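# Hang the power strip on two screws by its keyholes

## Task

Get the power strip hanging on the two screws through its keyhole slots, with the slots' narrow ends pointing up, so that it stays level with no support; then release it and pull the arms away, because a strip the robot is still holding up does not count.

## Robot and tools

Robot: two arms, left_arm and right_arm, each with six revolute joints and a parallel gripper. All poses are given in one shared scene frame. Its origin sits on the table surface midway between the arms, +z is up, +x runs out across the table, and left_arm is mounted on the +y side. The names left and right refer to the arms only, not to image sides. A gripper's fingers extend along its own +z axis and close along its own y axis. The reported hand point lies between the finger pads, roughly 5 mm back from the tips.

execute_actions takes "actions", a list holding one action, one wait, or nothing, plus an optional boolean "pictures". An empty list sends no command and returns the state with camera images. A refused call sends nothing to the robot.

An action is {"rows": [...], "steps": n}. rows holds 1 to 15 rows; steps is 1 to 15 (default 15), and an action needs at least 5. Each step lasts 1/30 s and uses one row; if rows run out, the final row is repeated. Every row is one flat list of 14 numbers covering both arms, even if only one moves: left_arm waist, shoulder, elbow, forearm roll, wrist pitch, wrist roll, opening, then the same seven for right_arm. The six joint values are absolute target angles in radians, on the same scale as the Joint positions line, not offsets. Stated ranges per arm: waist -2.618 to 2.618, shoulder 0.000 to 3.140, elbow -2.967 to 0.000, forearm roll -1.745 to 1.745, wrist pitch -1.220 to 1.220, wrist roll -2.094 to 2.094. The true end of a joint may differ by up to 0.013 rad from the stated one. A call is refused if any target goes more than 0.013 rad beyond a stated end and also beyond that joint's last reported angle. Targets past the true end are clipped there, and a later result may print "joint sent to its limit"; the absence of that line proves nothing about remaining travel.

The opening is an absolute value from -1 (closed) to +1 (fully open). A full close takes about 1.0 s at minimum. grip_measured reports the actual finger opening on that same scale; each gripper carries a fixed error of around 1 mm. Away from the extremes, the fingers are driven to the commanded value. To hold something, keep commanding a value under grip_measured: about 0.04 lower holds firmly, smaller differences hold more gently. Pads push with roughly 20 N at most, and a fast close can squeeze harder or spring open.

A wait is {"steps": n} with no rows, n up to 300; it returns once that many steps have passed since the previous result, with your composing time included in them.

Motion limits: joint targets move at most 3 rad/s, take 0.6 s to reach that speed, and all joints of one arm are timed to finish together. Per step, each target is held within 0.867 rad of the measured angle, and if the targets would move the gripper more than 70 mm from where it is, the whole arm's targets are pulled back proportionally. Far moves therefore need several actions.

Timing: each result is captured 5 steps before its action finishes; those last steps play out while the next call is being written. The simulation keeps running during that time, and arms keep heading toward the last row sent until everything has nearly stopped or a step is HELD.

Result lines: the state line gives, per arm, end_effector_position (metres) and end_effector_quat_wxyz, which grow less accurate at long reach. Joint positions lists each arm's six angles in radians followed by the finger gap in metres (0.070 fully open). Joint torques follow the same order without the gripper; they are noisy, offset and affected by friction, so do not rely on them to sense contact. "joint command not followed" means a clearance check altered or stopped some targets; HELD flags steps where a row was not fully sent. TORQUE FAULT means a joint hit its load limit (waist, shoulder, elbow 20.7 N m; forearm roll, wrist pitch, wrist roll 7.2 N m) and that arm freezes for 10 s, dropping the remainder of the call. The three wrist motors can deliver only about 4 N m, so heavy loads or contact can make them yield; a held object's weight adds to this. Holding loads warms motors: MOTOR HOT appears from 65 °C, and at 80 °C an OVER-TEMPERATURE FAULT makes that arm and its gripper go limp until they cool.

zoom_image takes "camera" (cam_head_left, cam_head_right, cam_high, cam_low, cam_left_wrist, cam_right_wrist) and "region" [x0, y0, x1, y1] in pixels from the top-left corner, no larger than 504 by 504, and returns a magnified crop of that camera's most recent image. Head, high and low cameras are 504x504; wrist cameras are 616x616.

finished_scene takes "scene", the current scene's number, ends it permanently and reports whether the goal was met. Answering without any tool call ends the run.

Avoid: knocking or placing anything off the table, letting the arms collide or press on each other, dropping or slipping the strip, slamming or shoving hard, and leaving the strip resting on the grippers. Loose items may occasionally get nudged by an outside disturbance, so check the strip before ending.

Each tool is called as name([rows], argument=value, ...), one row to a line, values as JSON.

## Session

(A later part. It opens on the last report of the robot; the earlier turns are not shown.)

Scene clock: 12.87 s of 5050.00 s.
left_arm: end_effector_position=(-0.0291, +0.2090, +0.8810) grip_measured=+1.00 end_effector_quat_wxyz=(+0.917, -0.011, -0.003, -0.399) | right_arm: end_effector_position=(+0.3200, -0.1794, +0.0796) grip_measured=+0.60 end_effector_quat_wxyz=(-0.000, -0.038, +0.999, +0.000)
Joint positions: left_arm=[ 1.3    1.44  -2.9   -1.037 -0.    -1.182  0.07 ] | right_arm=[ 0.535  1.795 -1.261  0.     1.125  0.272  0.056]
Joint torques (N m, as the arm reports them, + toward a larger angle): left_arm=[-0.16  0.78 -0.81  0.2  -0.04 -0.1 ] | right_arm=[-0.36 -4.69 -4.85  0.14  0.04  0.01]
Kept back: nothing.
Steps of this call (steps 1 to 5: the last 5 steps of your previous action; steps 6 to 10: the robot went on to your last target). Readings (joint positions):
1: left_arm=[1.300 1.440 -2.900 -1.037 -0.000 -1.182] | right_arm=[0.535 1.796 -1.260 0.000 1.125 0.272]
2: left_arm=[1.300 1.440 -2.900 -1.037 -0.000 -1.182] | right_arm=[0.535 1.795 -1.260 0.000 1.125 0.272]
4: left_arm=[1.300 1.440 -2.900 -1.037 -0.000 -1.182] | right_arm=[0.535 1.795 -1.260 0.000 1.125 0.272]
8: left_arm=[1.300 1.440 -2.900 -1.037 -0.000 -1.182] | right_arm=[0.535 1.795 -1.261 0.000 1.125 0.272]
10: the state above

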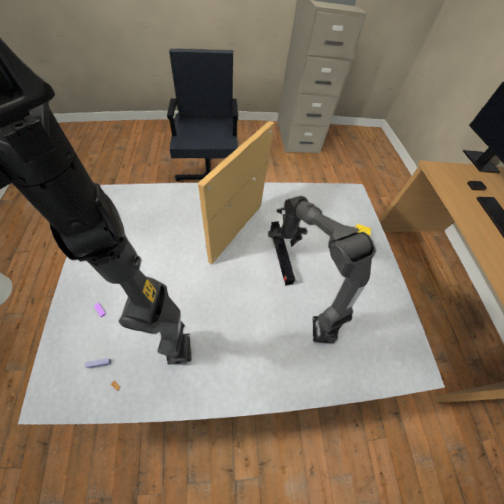

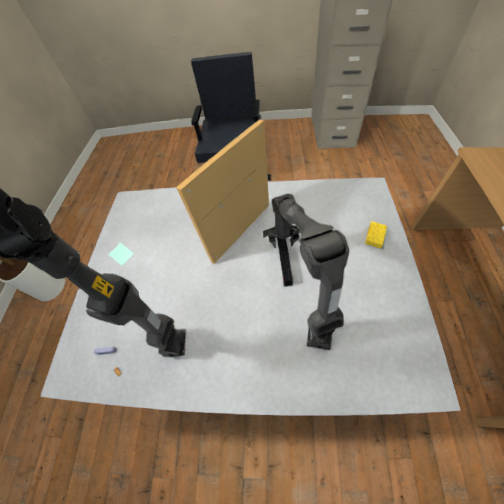

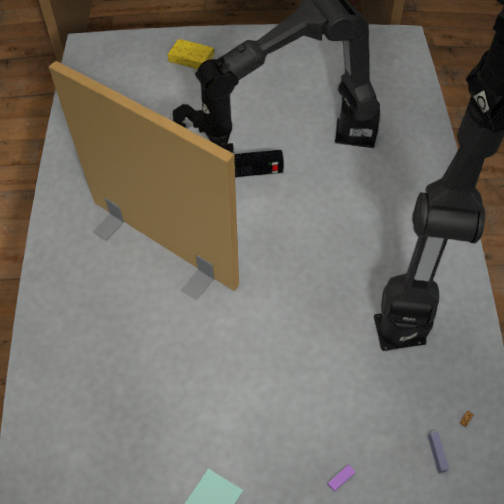

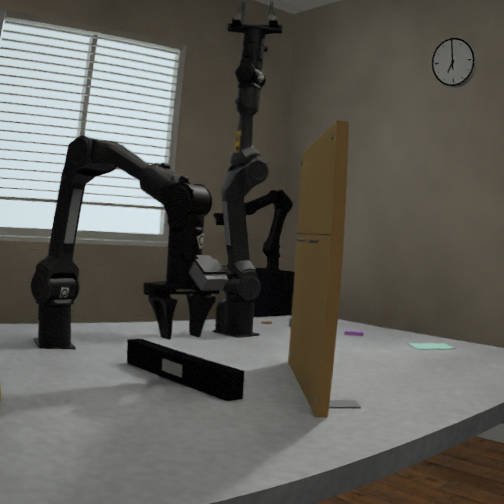

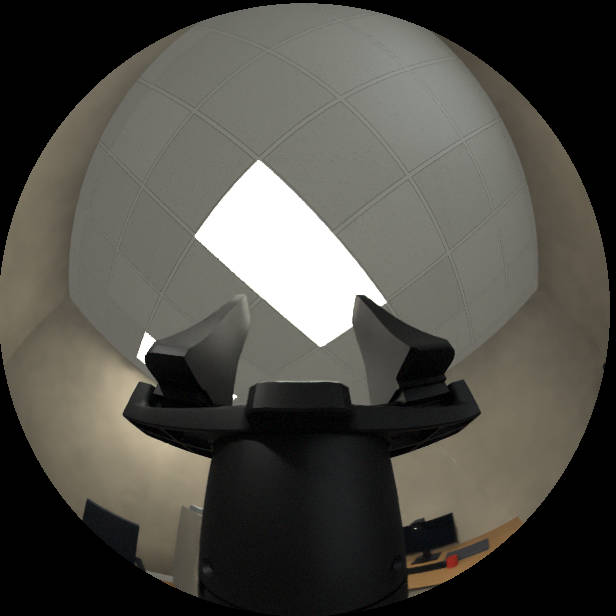

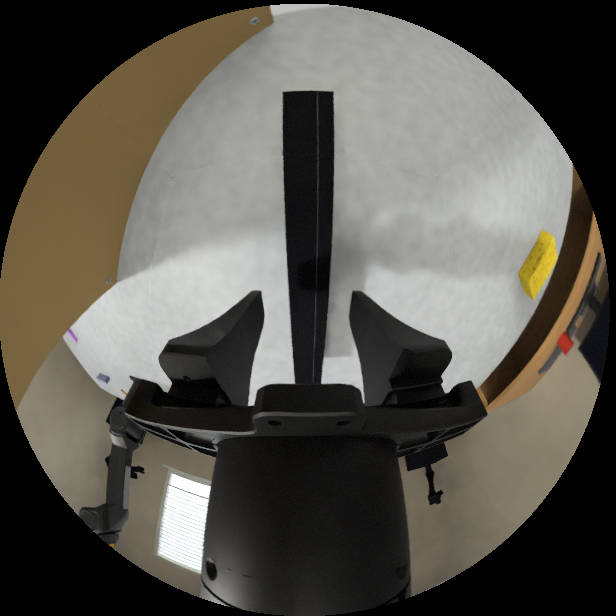

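execute_actions([
  {"rows": [[1.3,1.44,-2.9,-1.037,0,-1.182,1,0.536,1.873,-1.152,0,0.937,0.272,0.4]], "steps": 15},
])

execute_actions([
  {"rows": [[1.3,1.44,-2.9,-1.037,0,-1.182,1,0.536,1.873,-1.152,0,0.937,0.272,0.3],[1.3,1.44,-2.9,-1.037,0,-1.182,1,0.536,1.873,-1.152,0,0.937,0.272,0.25],[1.3,1.44,-2.9,-1.037,0,-1.182,1,0.536,1.873,-1.152,0,0.937,0.272,0.2],[1.3,1.44,-2.9,-1.037,0,-1.182,1,0.536,1.873,-1.152,0,0.937,0.272,0.15],[1.3,1.44,-2.9,-1.037,0,-1.182,1,0.536,1.873,-1.152,0,0.937,0.272,0.1],[1.3,1.44,-2.9,-1.037,0,-1.182,1,0.536,1.873,-1.152,0,0.937,0.272,0.06],[1.3,1.44,-2.9,-1.037,0,-1.182,1,0.536,1.873,-1.152,0,0.937,0.272,0.03],[1.3,1.44,-2.9,-1.037,0,-1.182,1,0.536,1.873,-1.152,0,0.937,0.272,0.0],[1.3,1.44,-2.9,-1.037,0,-1.182,1,0.536,1.873,-1.152,0,0.937,0.272,-0.03],[1.3,1.44,-2.9,-1.037,0,-1.182,1,0.536,1.873,-1.152,0,0.937,0.272,-0.06],[1.3,1.44,-2.9,-1.037,0,-1.182,1,0.536,1.873,-1.152,0,0.937,0.272,-0.09],[1.3,1.44,-2.9,-1.037,0,-1.182,1,0.536,1.873,-1.152,0,0.937,0.272,-0.12]], "steps": 15},
])

execute_actions([
  {"steps": 10},
], pictures=true)

Scene clock: 13.70 s of 5050.00 s.
left_arm: end_effector_position=(-0.0291, +0.2090, +0.8810) grip_measured=+1.00 end_effector_quat_wxyz=(+0.917, -0.011, -0.003, -0.399) | right_arm: end_effector_position=(+0.3197, -0.1792, +0.0299) grip_measured=+0.40 end_effector_quat_wxyz=(-0.001, -0.038, +0.999, -0.000)
Joint positions: left_arm=[ 1.3    1.44  -2.9   -1.037 -0.    -1.182  0.07 ] | right_arm=[ 0.536  1.871 -1.156  0.     0.944  0.272  0.049]
Joint torques (N m, as the arm reports them, + toward a larger angle): left_arm=[-0.19  0.9  -0.76  0.2  -0.05 -0.1 ] | right_arm=[-0.27 -4.56 -3.7   0.    0.12  0.11]
Steps of this call (steps 1 to 15: the robot went on to your last target; steps 16 to 25: the first 10 steps of this action). Readings (joint positions):
16: left_arm=[1.300 1.440 -2.900 -1.037 -0.000 -1.182] | right_arm=[0.536 1.795 -1.262 0.000 1.125 0.272]
17: left_arm=[1.300 1.440 -2.900 -1.037 -0.000 -1.182] | right_arm=[0.536 1.796 -1.260 0.000 1.120 0.272]
19: left_arm=[1.300 1.440 -2.900 -1.037 -0.000 -1.182] | right_arm=[0.536 1.808 -1.244 0.000 1.089 0.272]
23: left_arm=[1.300 1.440 -2.900 -1.037 -0.000 -1.182] | right_arm=[0.536 1.857 -1.176 0.000 0.975 0.272]
25: the state above

Scene clock: 14.20 s of 5050.00 s.
left_arm: end_effector_position=(-0.0291, +0.2090, +0.8810) grip_measured=+1.00 end_effector_quat_wxyz=(+0.917, -0.011, -0.003, -0.399) | right_arm: end_effector_position=(+0.3195, -0.1793, +0.0283) grip_measured=-0.06 end_effector_quat_wxyz=(-0.001, -0.038, +0.999, -0.000)
Joint positions: left_arm=[ 1.3    1.44  -2.9   -1.037 -0.    -1.182  0.07 ] | right_arm=[ 0.536  1.873 -1.151 -0.     0.937  0.272  0.033]
Joint torques (N m, as the arm reports them, + toward a larger angle): left_arm=[-0.19  0.82 -0.73  0.19 -0.03 -0.1 ] | right_arm=[-0.25 -4.99 -4.45  0.03  0.15  0.1 ]
Steps of this call (steps 1 to 5: the last 5 steps of your previous action; steps 6 to 15: the first 10 steps of this action). Readings (joint positions):
6: left_arm=[1.300 1.440 -2.900 -1.037 -0.000 -1.182] | right_arm=[0.536 1.874 -1.151 0.000 0.936 0.272]
7: left_arm=[1.300 1.440 -2.900 -1.037 -0.000 -1.182] | right_arm=[0.536 1.874 -1.151 0.000 0.936 0.272]
9: left_arm=[1.300 1.440 -2.900 -1.037 -0.000 -1.182] | right_arm=[0.536 1.874 -1.151 0.000 0.937 0.272]
13: left_arm=[1.300 1.440 -2.900 -1.037 -0.000 -1.182] | right_arm=[0.536 1.873 -1.151 0.000 0.937 0.272]
15: the state above

Scene clock: 14.53 s of 5050.00 s.
left_arm: end_effector_position=(-0.0291, +0.2090, +0.8810) grip_measured=+1.00 end_effector_quat_wxyz=(+0.917, -0.011, -0.003, -0.399) | right_arm: end_effector_position=(+0.3196, -0.1792, +0.0284) grip_measured=-0.11 end_effector_quat_wxyz=(-0.000, -0.038, +0.999, -0.000)
Joint positions: left_arm=[ 1.3    1.44  -2.9   -1.037 -0.    -1.182  0.07 ] | right_arm=[ 0.536  1.873 -1.152 -0.     0.937  0.272  0.031]
Joint torques (N m, as the arm reports them, + toward a larger angle): left_arm=[-0.15  0.81 -0.76  0.2  -0.04 -0.1 ] | right_arm=[-0.76 -5.   -4.84  0.25  0.02  0.09]
Kept back: nothing.
Steps of this call (steps 1 to 5: the last 5 steps of your previous action; steps 6 to 10: the robot went on to your last target). Readings (joint positions):
1: left_arm=[1.300 1.440 -2.900 -1.037 -0.000 -1.182] | right_arm=[0.536 1.873 -1.151 -0.000 0.937 0.272]
2: left_arm=[1.300 1.440 -2.900 -1.037 -0.000 -1.182] | right_arm=[0.536 1.873 -1.151 -0.000 0.937 0.272]
4: left_arm=[1.300 1.440 -2.900 -1.037 -0.000 -1.182] | right_arm=[0.536 1.873 -1.151 -0.000 0.937 0.272]
8: left_arm=[1.300 1.440 -2.900 -1.037 -0.000 -1.182] | right_arm=[0.536 1.873 -1.152 -0.000 0.937 0.272]
10: the state above

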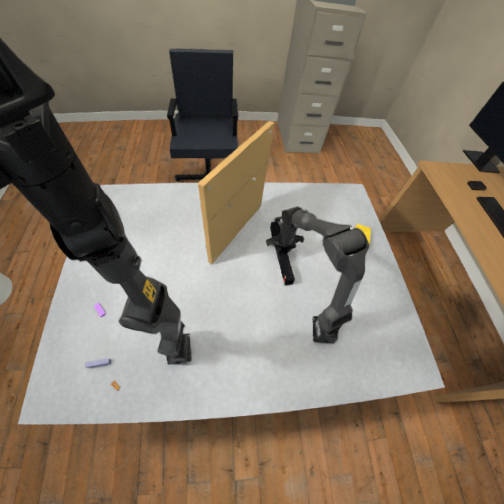

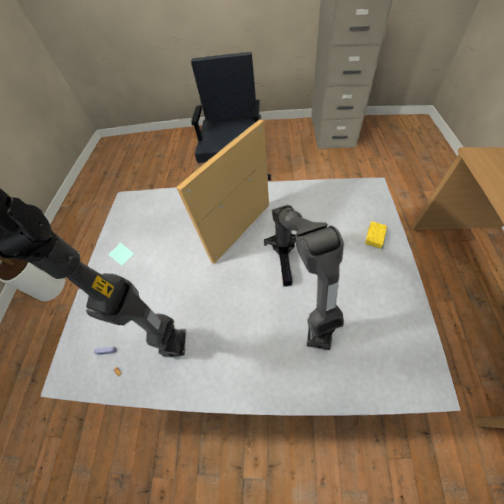

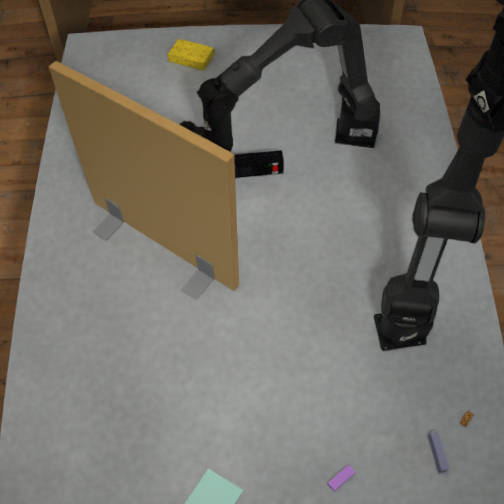

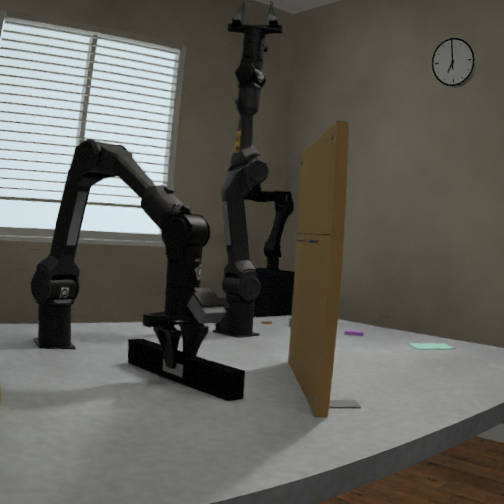

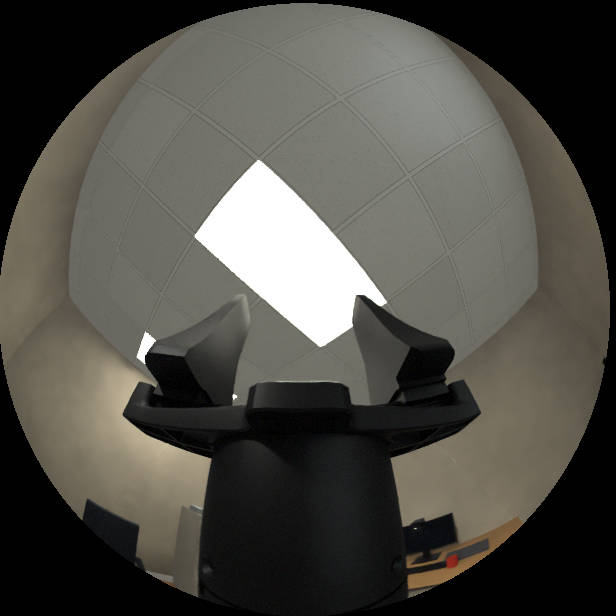

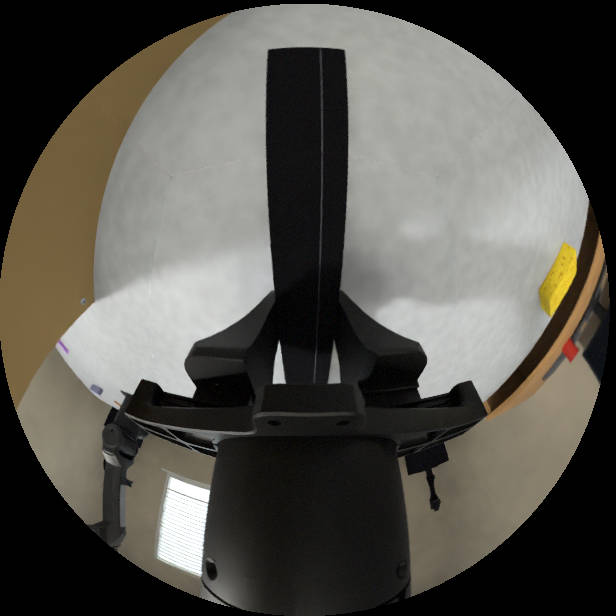

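execute_actions([
  {"rows": [[1.3,1.44,-2.9,-1.037,0,-1.182,1,0.536,1.873,-1.152,0,0.937,0.272,-0.16],[1.3,1.44,-2.9,-1.037,0,-1.182,1,0.536,1.873,-1.152,0,0.937,0.272,-0.16],[1.3,1.44,-2.9,-1.037,0,-1.182,1,0.536,1.873,-1.152,0,0.937,0.272,-0.16],[1.3,1.44,-2.9,-1.037,0,-1.182,1,0.536,1.873,-1.152,0,0.937,0.272,-0.16],[1.3,1.44,-2.9,-1.037,0,-1.182,1,0.536,1.795,-1.262,0,1.125,0.272,-0.16]], "steps": 13},
])

execute_actions([
  {"rows": [[1.3,1.44,-2.9,-1.037,0,-1.182,1,0.4,1.4,-1.1,0,1.0,-0.6,-0.16]], "steps": 15},
])

execute_actions([
  {"rows": [[1.3,1.44,-2.9,-1.037,0,-1.182,1,0.35,0.9,-0.9,0,-0.3,-1.571,-0.16]], "steps": 15},
])

execute_actions([
  {"steps": 30},
], pictures=true)

Scene clock: 15.43 s of 5050.00 s.
left_arm: end_effector_position=(-0.0291, +0.2090, +0.8810) grip_measured=+1.00 end_effector_quat_wxyz=(+0.917, -0.011, -0.003, -0.399) | right_arm: end_effector_position=(+0.3201, -0.1789, +0.0375) grip_measured=-0.11 end_effector_quat_wxyz=(-0.001, -0.038, +0.999, -0.000)
Joint positions: left_arm=[ 1.3    1.44  -2.9   -1.037 -0.    -1.182  0.07 ] | right_arm=[ 0.536  1.86  -1.173  0.     0.973  0.272  0.031]
Joint torques (N m, as the arm reports them, + toward a larger angle): left_arm=[-0.13  0.8  -0.69  0.2  -0.04 -0.1 ] | right_arm=[-1.55 -6.83 -6.43  0.27  0.46  0.06]
Steps of this call (steps 1 to 15: the robot went on to your last target; steps 16 to 19: nothing new was sent; steps 20 to 27: the first 8 steps of this action). Readings (joint positions):
20: left_arm=[1.300 1.440 -2.900 -1.037 -0.000 -1.182] | right_arm=[0.536 1.873 -1.152 -0.000 0.937 0.272]
21: left_arm=[1.300 1.440 -2.900 -1.037 -0.000 -1.182] | right_arm=[0.536 1.873 -1.152 -0.000 0.937 0.272]
23: left_arm=[1.300 1.440 -2.900 -1.037 -0.000 -1.182] | right_arm=[0.536 1.873 -1.152 0.000 0.937 0.272]
27: the state above

Scene clock: 15.93 s of 5050.00 s.
left_arm: end_effector_position=(-0.0291, +0.2090, +0.8810) grip_measured=+1.00 end_effector_quat_wxyz=(+0.917, -0.011, -0.003, -0.399) | right_arm: end_effector_position=(+0.3213, -0.1933, +0.1255) grip_measured=-0.11 end_effector_quat_wxyz=(+0.074, -0.149, +0.986, +0.012)
Joint positions: left_arm=[ 1.3    1.44  -2.9   -1.037 -0.    -1.182  0.07 ] | right_arm=[ 0.495  1.627 -1.22   0.     1.1    0.006  0.031]
Joint torques (N m, as the arm reports them, + toward a larger angle): left_arm=[-0.21  0.81 -0.71  0.19 -0.04 -0.1 ] | right_arm=[-1.25 -5.49 -4.4   0.12 -0.51 -0.51]
Steps of this call (steps 1 to 5: the last 5 steps of your previous action; steps 6 to 15: the first 10 steps of this action). Readings (joint positions):
6: left_arm=[1.300 1.440 -2.900 -1.037 -0.000 -1.182] | right_arm=[0.536 1.795 -1.259 0.000 1.118 0.272]
7: left_arm=[1.300 1.440 -2.900 -1.037 -0.000 -1.182] | right_arm=[0.535 1.787 -1.261 0.000 1.124 0.266]
9: left_arm=[1.300 1.440 -2.900 -1.037 -0.000 -1.182] | right_arm=[0.530 1.763 -1.257 0.000 1.126 0.234]
13: left_arm=[1.300 1.440 -2.900 -1.037 -0.000 -1.182] | right_arm=[0.510 1.682 -1.237 0.000 1.112 0.104]
15: the state above

Scene clock: 16.43 s of 5050.00 s.
left_arm: end_effector_position=(-0.0291, +0.2090, +0.8810) grip_measured=+1.00 end_effector_quat_wxyz=(+0.917, -0.011, -0.003, -0.399) | right_arm: end_effector_position=(+0.3455, -0.2214, +0.2350) grip_measured=-0.11 end_effector_quat_wxyz=(+0.352, -0.453, +0.812, -0.109)
Joint positions: left_arm=[ 1.3    1.44  -2.9   -1.037 -0.    -1.182  0.07 ] | right_arm=[ 0.397  1.242 -1.043  0.     0.705 -0.81   0.031]
Joint torques (N m, as the arm reports them, + toward a larger angle): left_arm=[-0.15  0.8  -0.77  0.2  -0.04 -0.09] | right_arm=[-1.63 -3.32 -5.06  0.11 -1.23  0.22]
Steps of this call (steps 1 to 5: the last 5 steps of your previous action; steps 6 to 15: the first 10 steps of this action). Readings (joint positions):
6: left_arm=[1.300 1.440 -2.900 -1.037 -0.000 -1.182] | right_arm=[0.436 1.478 -1.149 0.000 1.044 -0.364]
7: left_arm=[1.300 1.440 -2.900 -1.037 -0.000 -1.182] | right_arm=[0.429 1.456 -1.135 0.000 1.028 -0.413]
9: left_arm=[1.300 1.440 -2.900 -1.037 -0.000 -1.182] | right_arm=[0.418 1.399 -1.107 0.000 0.978 -0.510]
13: left_arm=[1.300 1.440 -2.900 -1.037 -0.000 -1.182] | right_arm=[0.403 1.287 -1.062 0.000 0.807 -0.710]
15: the state above

Scene clock: 17.43 s of 5050.00 s.
left_arm: end_effector_position=(-0.0291, +0.2090, +0.8810) grip_measured=+1.00 end_effector_quat_wxyz=(+0.917, -0.011, -0.003, -0.399) | right_arm: end_effector_position=(+0.3079, -0.2441, +0.4955) grip_measured=-0.11 end_effector_quat_wxyz=(+0.632, -0.425, +0.361, -0.537)
Joint positions: left_arm=[ 1.3    1.44  -2.9   -1.037 -0.    -1.182  0.07 ] | right_arm=[ 0.35   0.899 -0.899  0.    -0.299 -1.571  0.031]
Joint torques (N m, as the arm reports them, + toward a larger angle): left_arm=[-0.15  0.78 -0.7   0.2  -0.04 -0.09] | right_arm=[-1.4  -0.68 -5.57 -0.11 -1.37  0.17]
Kept back: nothing.
Steps of this call (steps 1 to 5: the last 5 steps of your previous action; steps 6 to 30: the robot went on to your last target). Readings (joint positions):
1: left_arm=[1.300 1.440 -2.900 -1.037 -0.000 -1.182] | right_arm=[0.394 1.222 -1.035 0.000 0.655 -0.855]
2: left_arm=[1.300 1.440 -2.900 -1.037 -0.000 -1.182] | right_arm=[0.391 1.203 -1.027 0.000 0.606 -0.897]
4: left_arm=[1.300 1.440 -2.900 -1.037 -0.000 -1.182] | right_arm=[0.387 1.169 -1.012 0.000 0.507 -0.974]
8: left_arm=[1.300 1.440 -2.900 -1.037 -0.000 -1.182] | right_arm=[0.378 1.105 -0.985 0.000 0.313 -1.117]
30: the state above

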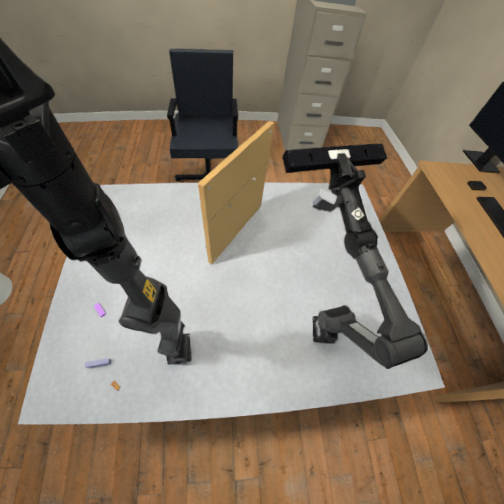

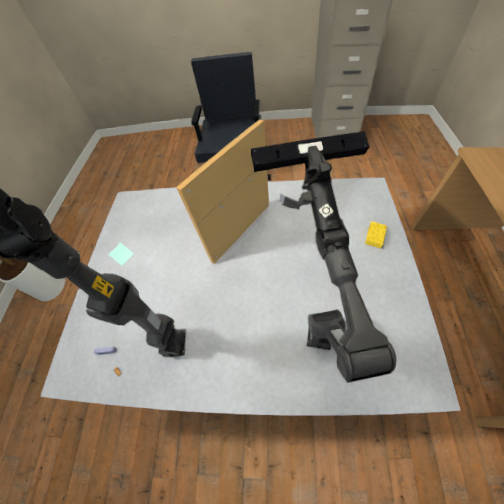

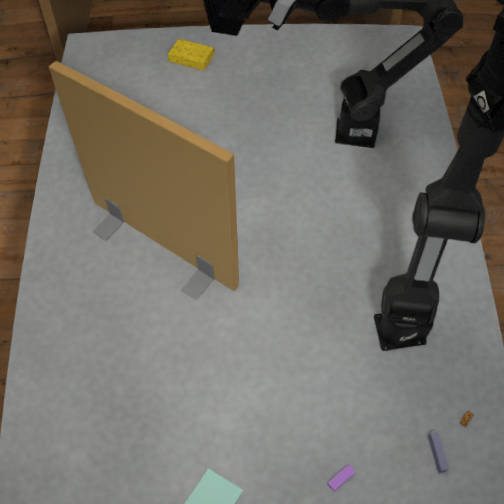

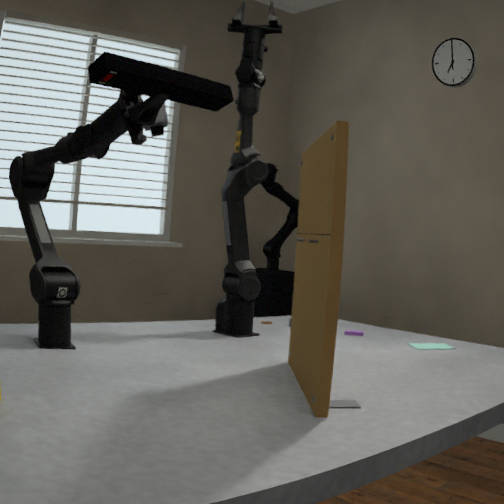

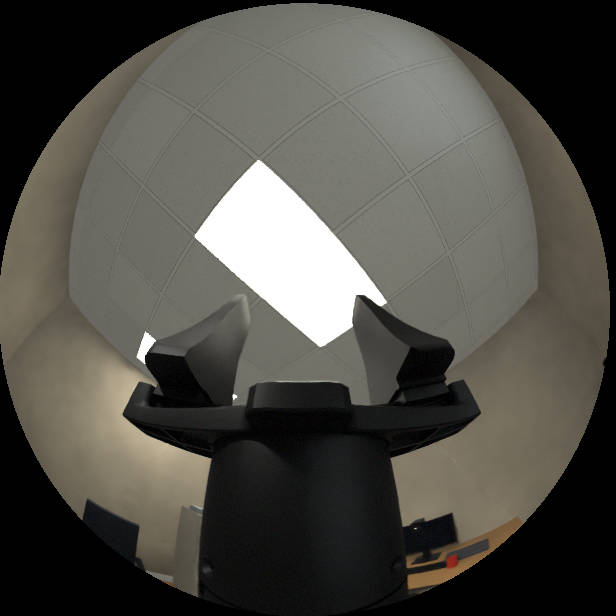

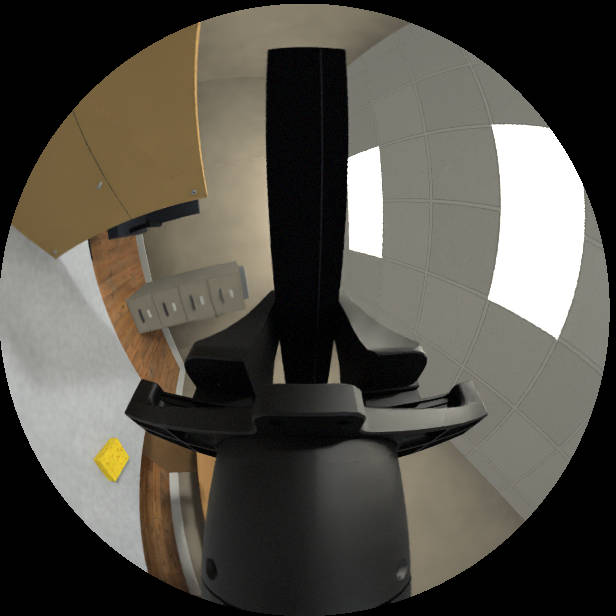

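zoom_image(camera="cam_head_right", region=[245, 120, 375, 185])

zoom_image(camera="cam_head_right", region=[250, 135, 300, 175])

Region (245, 120, 375, 185) of cam_head_right's 504x504 image, scaled by 3.877, with more detail than that image has.

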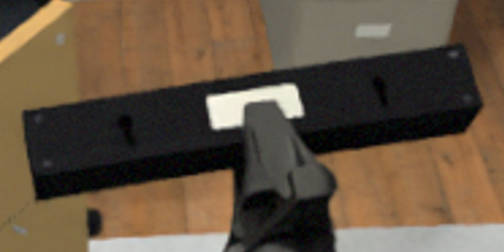

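Region (250, 135, 300, 175) of cam_head_right's 504x504 image, scaled by 10.080, with more detail than that image has; it fills the top 403 rows of this view, and the rest is white.

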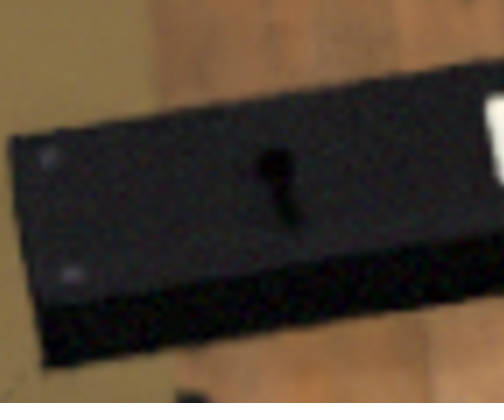

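execute_actions([
  {"rows": [[1.3,1.44,-2.9,-1.037,0,-1.182,1,0.35,1.0,-0.7,0,-0.3,1.571,-0.16]], "steps": 15},
])

execute_actions([
  {"steps": 25},
])

execute_actions([
  {"rows": [[1.3,1.44,-2.9,-1.037,0,-1.182,1,0.35,1.542,-0.371,0,-0.484,1.571,-0.16]], "steps": 15},
])

execute_actions([
  {"steps": 25},
], pictures=true)

Scene clock: 18.93 s of 5050.00 s.
left_arm: end_effector_position=(-0.0291, +0.2090, +0.8810) grip_measured=+1.00 end_effector_quat_wxyz=(+0.917, -0.011, -0.003, -0.399) | right_arm: end_effector_position=(+0.3245, -0.2414, +0.4600) grip_measured=-0.11 end_effector_quat_wxyz=(+0.677, -0.397, +0.440, -0.436)
Joint positions: left_arm=[ 1.3    1.44  -2.9   -1.037 -0.    -1.182  0.07 ] | right_arm=[ 0.35   0.93  -0.842 -0.    -0.301 -1.305  0.031]
Joint torques (N m, as the arm reports them, + toward a larger angle): left_arm=[-0.13  0.77 -0.73  0.2  -0.02 -0.1 ] | right_arm=[-1.23 -0.54 -5.29 -0.08 -1.34  0.58]
Steps of this call (steps 1 to 15: the robot went on to your last target; steps 16 to 35: nothing new was sent; steps 36 to 45: the first 10 steps of this action). Readings (joint positions):
36: left_arm=[1.300 1.440 -2.900 -1.037 -0.000 -1.182] | right_arm=[0.350 0.900 -0.899 -0.000 -0.300 -1.570]
37: left_arm=[1.300 1.440 -2.900 -1.037 -0.000 -1.182] | right_arm=[0.350 0.901 -0.899 -0.000 -0.300 -1.564]
39: left_arm=[1.300 1.440 -2.900 -1.037 -0.000 -1.182] | right_arm=[0.350 0.904 -0.895 -0.000 -0.301 -1.533]
43: left_arm=[1.300 1.440 -2.900 -1.037 -0.000 -1.182] | right_arm=[0.350 0.919 -0.864 -0.000 -0.301 -1.403]
45: the state above

Scene clock: 19.77 s of 5050.00 s.
left_arm: end_effector_position=(-0.0291, +0.2090, +0.8810) grip_measured=+1.00 end_effector_quat_wxyz=(+0.917, -0.011, -0.003, -0.399) | right_arm: end_effector_position=(+0.3493, -0.2373, +0.3736) grip_measured=-0.11 end_effector_quat_wxyz=(+0.642, +0.237, +0.629, +0.370)
Joint positions: left_arm=[ 1.3    1.44  -2.9   -1.037 -0.    -1.182  0.07 ] | right_arm=[ 0.35   0.997 -0.707 -0.    -0.3    0.883  0.031]
Joint torques (N m, as the arm reports them, + toward a larger angle): left_arm=[-0.18  0.82 -0.75  0.19 -0.04 -0.1 ] | right_arm=[-1.1  -1.38 -5.94 -0.17 -1.76 -0.33]
Kept back: nothing.
Steps of this call (steps 1 to 5: the last 5 steps of your previous action; steps 6 to 25: the robot went on to your last target). Readings (joint positions):
1: left_arm=[1.300 1.440 -2.900 -1.037 -0.000 -1.182] | right_arm=[0.350 0.936 -0.830 -0.000 -0.301 -1.248]
2: left_arm=[1.300 1.440 -2.900 -1.037 -0.000 -1.182] | right_arm=[0.350 0.942 -0.817 -0.000 -0.301 -1.185]
4: left_arm=[1.300 1.440 -2.900 -1.037 -0.000 -1.182] | right_arm=[0.350 0.954 -0.793 -0.000 -0.300 -1.043]
8: left_arm=[1.300 1.440 -2.900 -1.037 -0.000 -1.182] | right_arm=[0.350 0.972 -0.756 -0.000 -0.300 -0.694]
25: the state above

Scene clock: 20.10 s of 5050.00 s.
left_arm: end_effector_position=(-0.0291, +0.2090, +0.8810) grip_measured=+1.00 end_effector_quat_wxyz=(+0.917, -0.011, -0.003, -0.399) | right_arm: end_effector_position=(+0.3795, -0.2324, +0.2462) grip_measured=-0.11 end_effector_quat_wxyz=(+0.435, +0.471, +0.608, +0.467)
Joint positions: left_arm=[ 1.3    1.44  -2.9   -1.037 -0.    -1.182  0.07 ] | right_arm=[ 0.35   1.216 -0.57  -0.    -0.373  1.479  0.031]
Joint torques (N m, as the arm reports them, + toward a larger angle): left_arm=[-0.19  0.82 -0.73  0.19 -0.04 -0.1 ] | right_arm=[-1.12 -2.07 -5.12 -0.17 -1.78 -0.25]
Steps of this call (steps 1 to 10: the first 10 steps of this action). Readings (joint positions):
1: left_arm=[1.300 1.440 -2.900 -1.037 -0.000 -1.182] | right_arm=[0.350 0.998 -0.706 -0.000 -0.300 0.968]
2: left_arm=[1.300 1.440 -2.900 -1.037 -0.000 -1.182] | right_arm=[0.350 1.003 -0.703 -0.000 -0.304 1.047]
4: left_arm=[1.300 1.440 -2.900 -1.037 -0.000 -1.182] | right_arm=[0.350 1.032 -0.685 -0.000 -0.317 1.188]
8: left_arm=[1.300 1.440 -2.900 -1.037 -0.000 -1.182] | right_arm=[0.350 1.151 -0.610 -0.000 -0.353 1.404]
10: the state above

Scene clock: 20.93 s of 5050.00 s.
left_arm: end_effector_position=(-0.0291, +0.2090, +0.8810) grip_measured=+1.00 end_effector_quat_wxyz=(+0.917, -0.011, -0.003, -0.399) | right_arm: end_effector_position=(+0.3498, -0.2372, +0.0699) grip_measured=-0.11 end_effector_quat_wxyz=(+0.302, +0.573, +0.674, +0.356)
Joint positions: left_arm=[ 1.3    1.44  -2.9   -1.037 -0.    -1.182  0.07 ] | right_arm=[ 0.35   1.542 -0.371 -0.    -0.485  1.571  0.031]
Joint torques (N m, as the arm reports them, + toward a larger angle): left_arm=[-0.19  0.79 -0.72  0.2  -0.02 -0.1 ] | right_arm=[-1.03 -3.84 -5.08 -0.04 -1.1   0.03]
Kept back: nothing.
Steps of this call (steps 1 to 5: the last 5 steps of your previous action; steps 6 to 25: the robot went on to your last target). Readings (joint positions):
1: left_arm=[1.300 1.440 -2.900 -1.037 -0.000 -1.182] | right_arm=[0.350 1.247 -0.551 -0.000 -0.384 1.508]
2: left_arm=[1.300 1.440 -2.900 -1.037 -0.000 -1.182] | right_arm=[0.350 1.279 -0.531 -0.000 -0.395 1.532]
4: left_arm=[1.300 1.440 -2.900 -1.037 -0.000 -1.182] | right_arm=[0.350 1.344 -0.492 -0.000 -0.417 1.562]
8: left_arm=[1.300 1.440 -2.900 -1.037 -0.000 -1.182] | right_arm=[0.350 1.472 -0.414 -0.000 -0.460 1.570]
25: the state above

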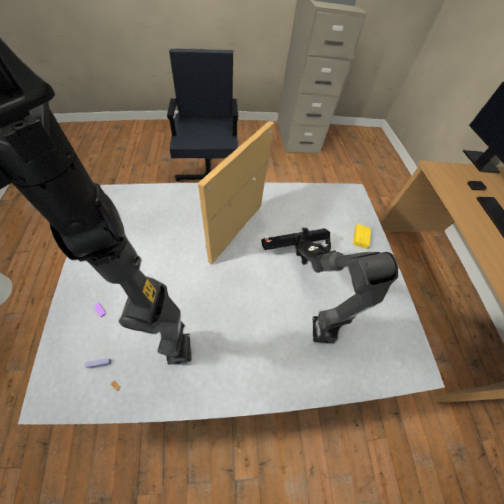

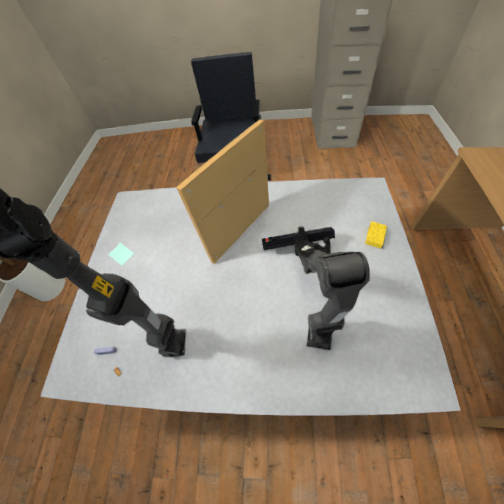

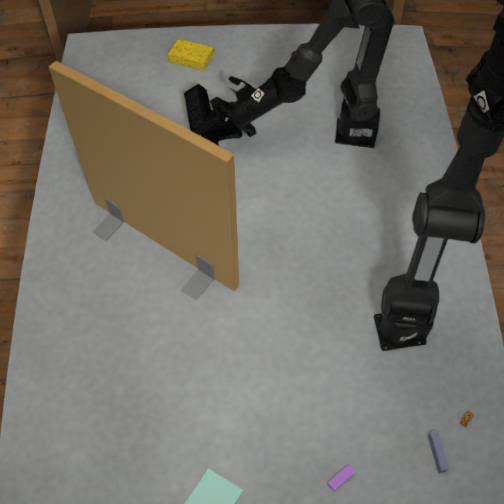

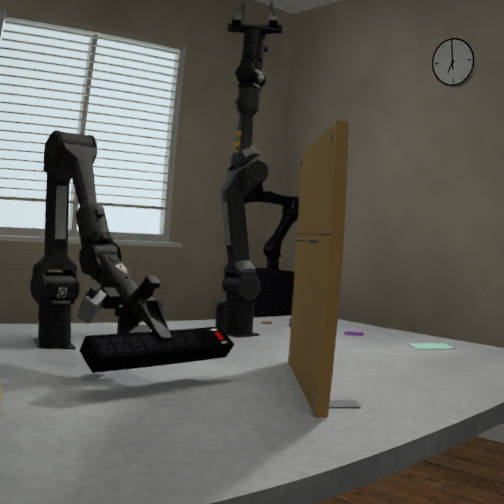

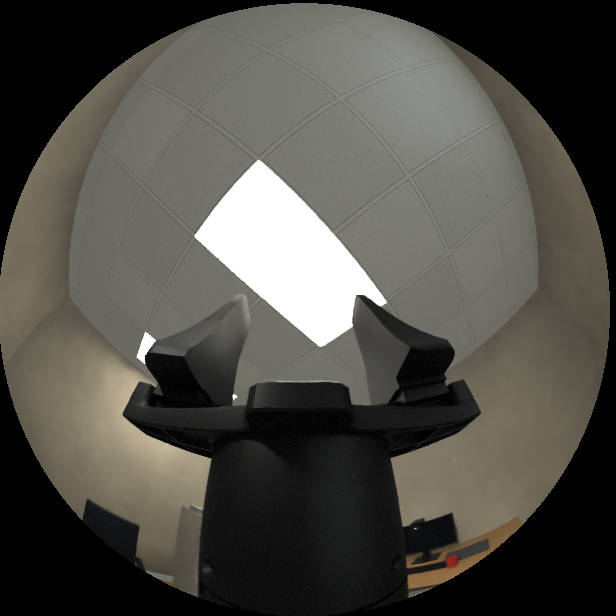

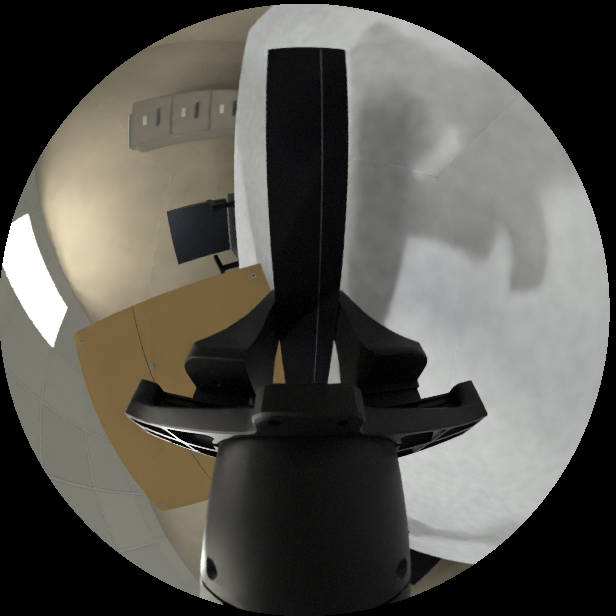

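execute_actions([
  {"rows": [[1.3,1.44,-2.9,-1.037,0,-1.182,1,0.35,1.64,-0.345,0,-0.608,1.571,-0.16],[1.3,1.44,-2.9,-1.037,0,-1.182,1,0.35,1.64,-0.345,0,-0.608,1.571,-0.16],[1.3,1.44,-2.9,-1.037,0,-1.182,1,0.35,1.64,-0.345,0,-0.608,1.571,-0.16],[1.3,1.44,-2.9,-1.037,0,-1.182,1,0.35,1.64,-0.345,0,-0.608,1.571,-0.16],[1.3,1.44,-2.9,-1.037,0,-1.182,1,0.35,1.66,-0.341,0,-0.632,1.571,-0.16],[1.3,1.44,-2.9,-1.037,0,-1.182,1,0.35,1.68,-0.337,0,-0.656,1.571,-0.16],[1.3,1.44,-2.9,-1.037,0,-1.182,1,0.35,1.70,-0.333,0,-0.680,1.571,-0.16],[1.3,1.44,-2.9,-1.037,0,-1.182,1,0.35,1.715,-0.330,0,-0.698,1.571,-0.16],[1.3,1.44,-2.9,-1.037,0,-1.182,1,0.35,1.73,-0.327,0,-0.716,1.571,-0.16],[1.3,1.44,-2.9,-1.037,0,-1.182,1,0.35,1.744,-0.324,0,-0.732,1.571,-0.16]], "steps": 15},
])

execute_actions([
  {"steps": 15},
], pictures=true)

Scene clock: 21.77 s of 5050.00 s.
left_arm: end_effector_position=(-0.0291, +0.2090, +0.8810) grip_measured=+1.00 end_effector_quat_wxyz=(+0.917, -0.011, -0.003, -0.399) | right_arm: end_effector_position=(+0.3505, -0.2371, +0.0380) grip_measured=-0.11 end_effector_quat_wxyz=(+0.302, +0.573, +0.674, +0.356)
Joint positions: left_arm=[ 1.3    1.44  -2.9   -1.037 -0.    -1.182  0.07 ] | right_arm=[ 0.35   1.705 -0.333 -0.    -0.685  1.571  0.031]
Joint torques (N m, as the arm reports them, + toward a larger angle): left_arm=[-0.16  0.81 -0.77  0.19 -0.03 -0.1 ] | right_arm=[-0.9  -3.41 -2.61  0.06 -1.41  0.05]
Steps of this call (steps 1 to 15: the robot went on to your last target; steps 16 to 25: the first 10 steps of this action). Readings (joint positions):
16: left_arm=[1.300 1.440 -2.900 -1.037 -0.000 -1.182] | right_arm=[0.350 1.542 -0.371 -0.000 -0.484 1.571]
17: left_arm=[1.300 1.440 -2.900 -1.037 -0.000 -1.182] | right_arm=[0.350 1.546 -0.371 -0.000 -0.489 1.571]
19: left_arm=[1.300 1.440 -2.900 -1.037 -0.000 -1.182] | right_arm=[0.350 1.569 -0.367 -0.000 -0.521 1.571]
23: left_arm=[1.300 1.440 -2.900 -1.037 -0.000 -1.182] | right_arm=[0.350 1.663 -0.343 -0.000 -0.635 1.571]
25: the state above

Scene clock: 22.27 s of 5050.00 s.
left_arm: end_effector_position=(-0.0291, +0.2090, +0.8810) grip_measured=+1.00 end_effector_quat_wxyz=(+0.917, -0.011, -0.003, -0.399) | right_arm: end_effector_position=(+0.3496, -0.2373, +0.0305) grip_measured=-0.11 end_effector_quat_wxyz=(+0.302, +0.573, +0.674, +0.355)
Joint positions: left_arm=[ 1.3    1.44  -2.9   -1.037 -0.    -1.182  0.07 ] | right_arm=[ 0.35   1.744 -0.324 -0.    -0.732  1.571  0.031]
Joint torques (N m, as the arm reports them, + toward a larger angle): left_arm=[-0.12  0.78 -0.73  0.19 -0.03 -0.09] | right_arm=[-0.83 -4.12 -2.68  0.12 -1.11 -0.17]
Kept back: nothing.
Steps of this call (steps 1 to 5: the last 5 steps of your previous action; steps 6 to 15: the robot went on to your last target). Readings (joint positions):
1: left_arm=[1.300 1.440 -2.900 -1.037 -0.000 -1.182] | right_arm=[0.350 1.723 -0.329 -0.000 -0.706 1.571]
2: left_arm=[1.300 1.440 -2.900 -1.037 -0.000 -1.182] | right_arm=[0.350 1.736 -0.326 -0.000 -0.721 1.571]
4: left_arm=[1.300 1.440 -2.900 -1.037 -0.000 -1.182] | right_arm=[0.350 1.746 -0.324 -0.000 -0.733 1.571]
8: left_arm=[1.300 1.440 -2.900 -1.037 -0.000 -1.182] | right_arm=[0.350 1.745 -0.324 -0.000 -0.733 1.571]
15: the state above

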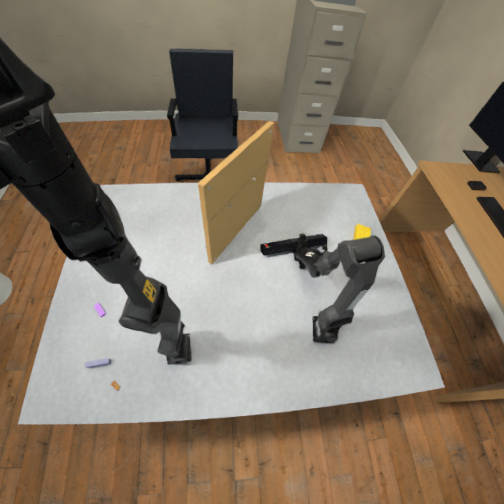

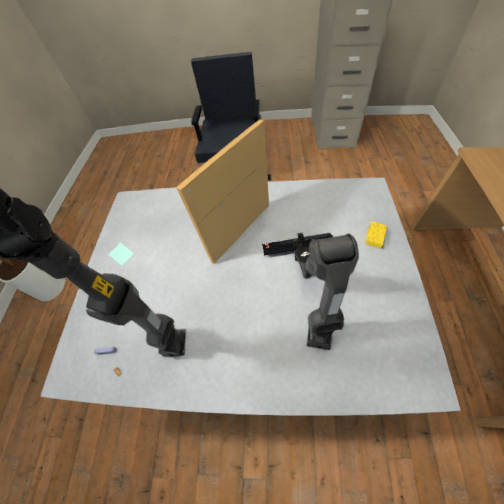

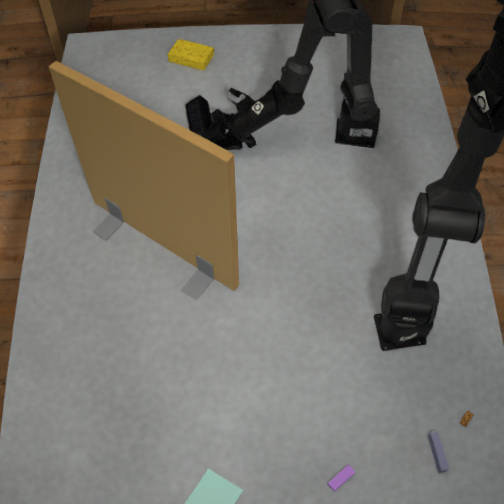

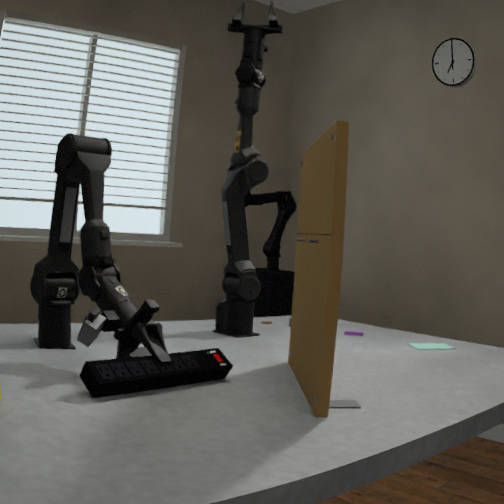

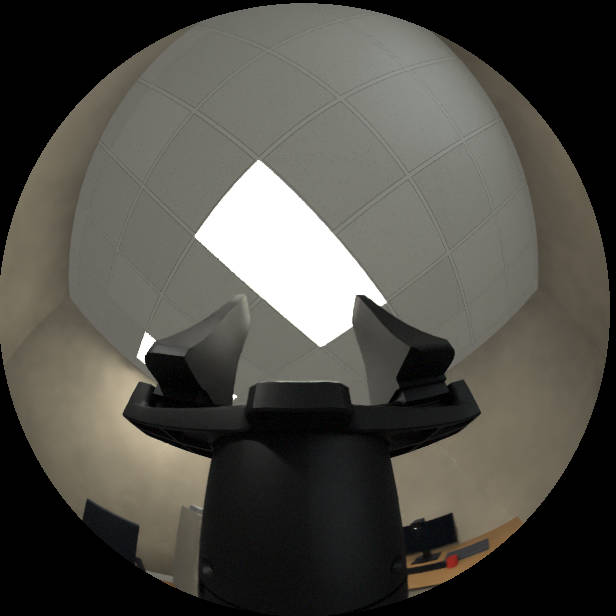

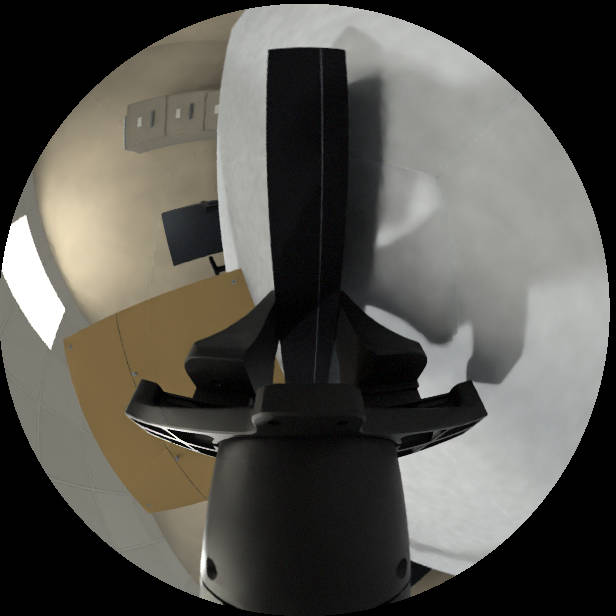

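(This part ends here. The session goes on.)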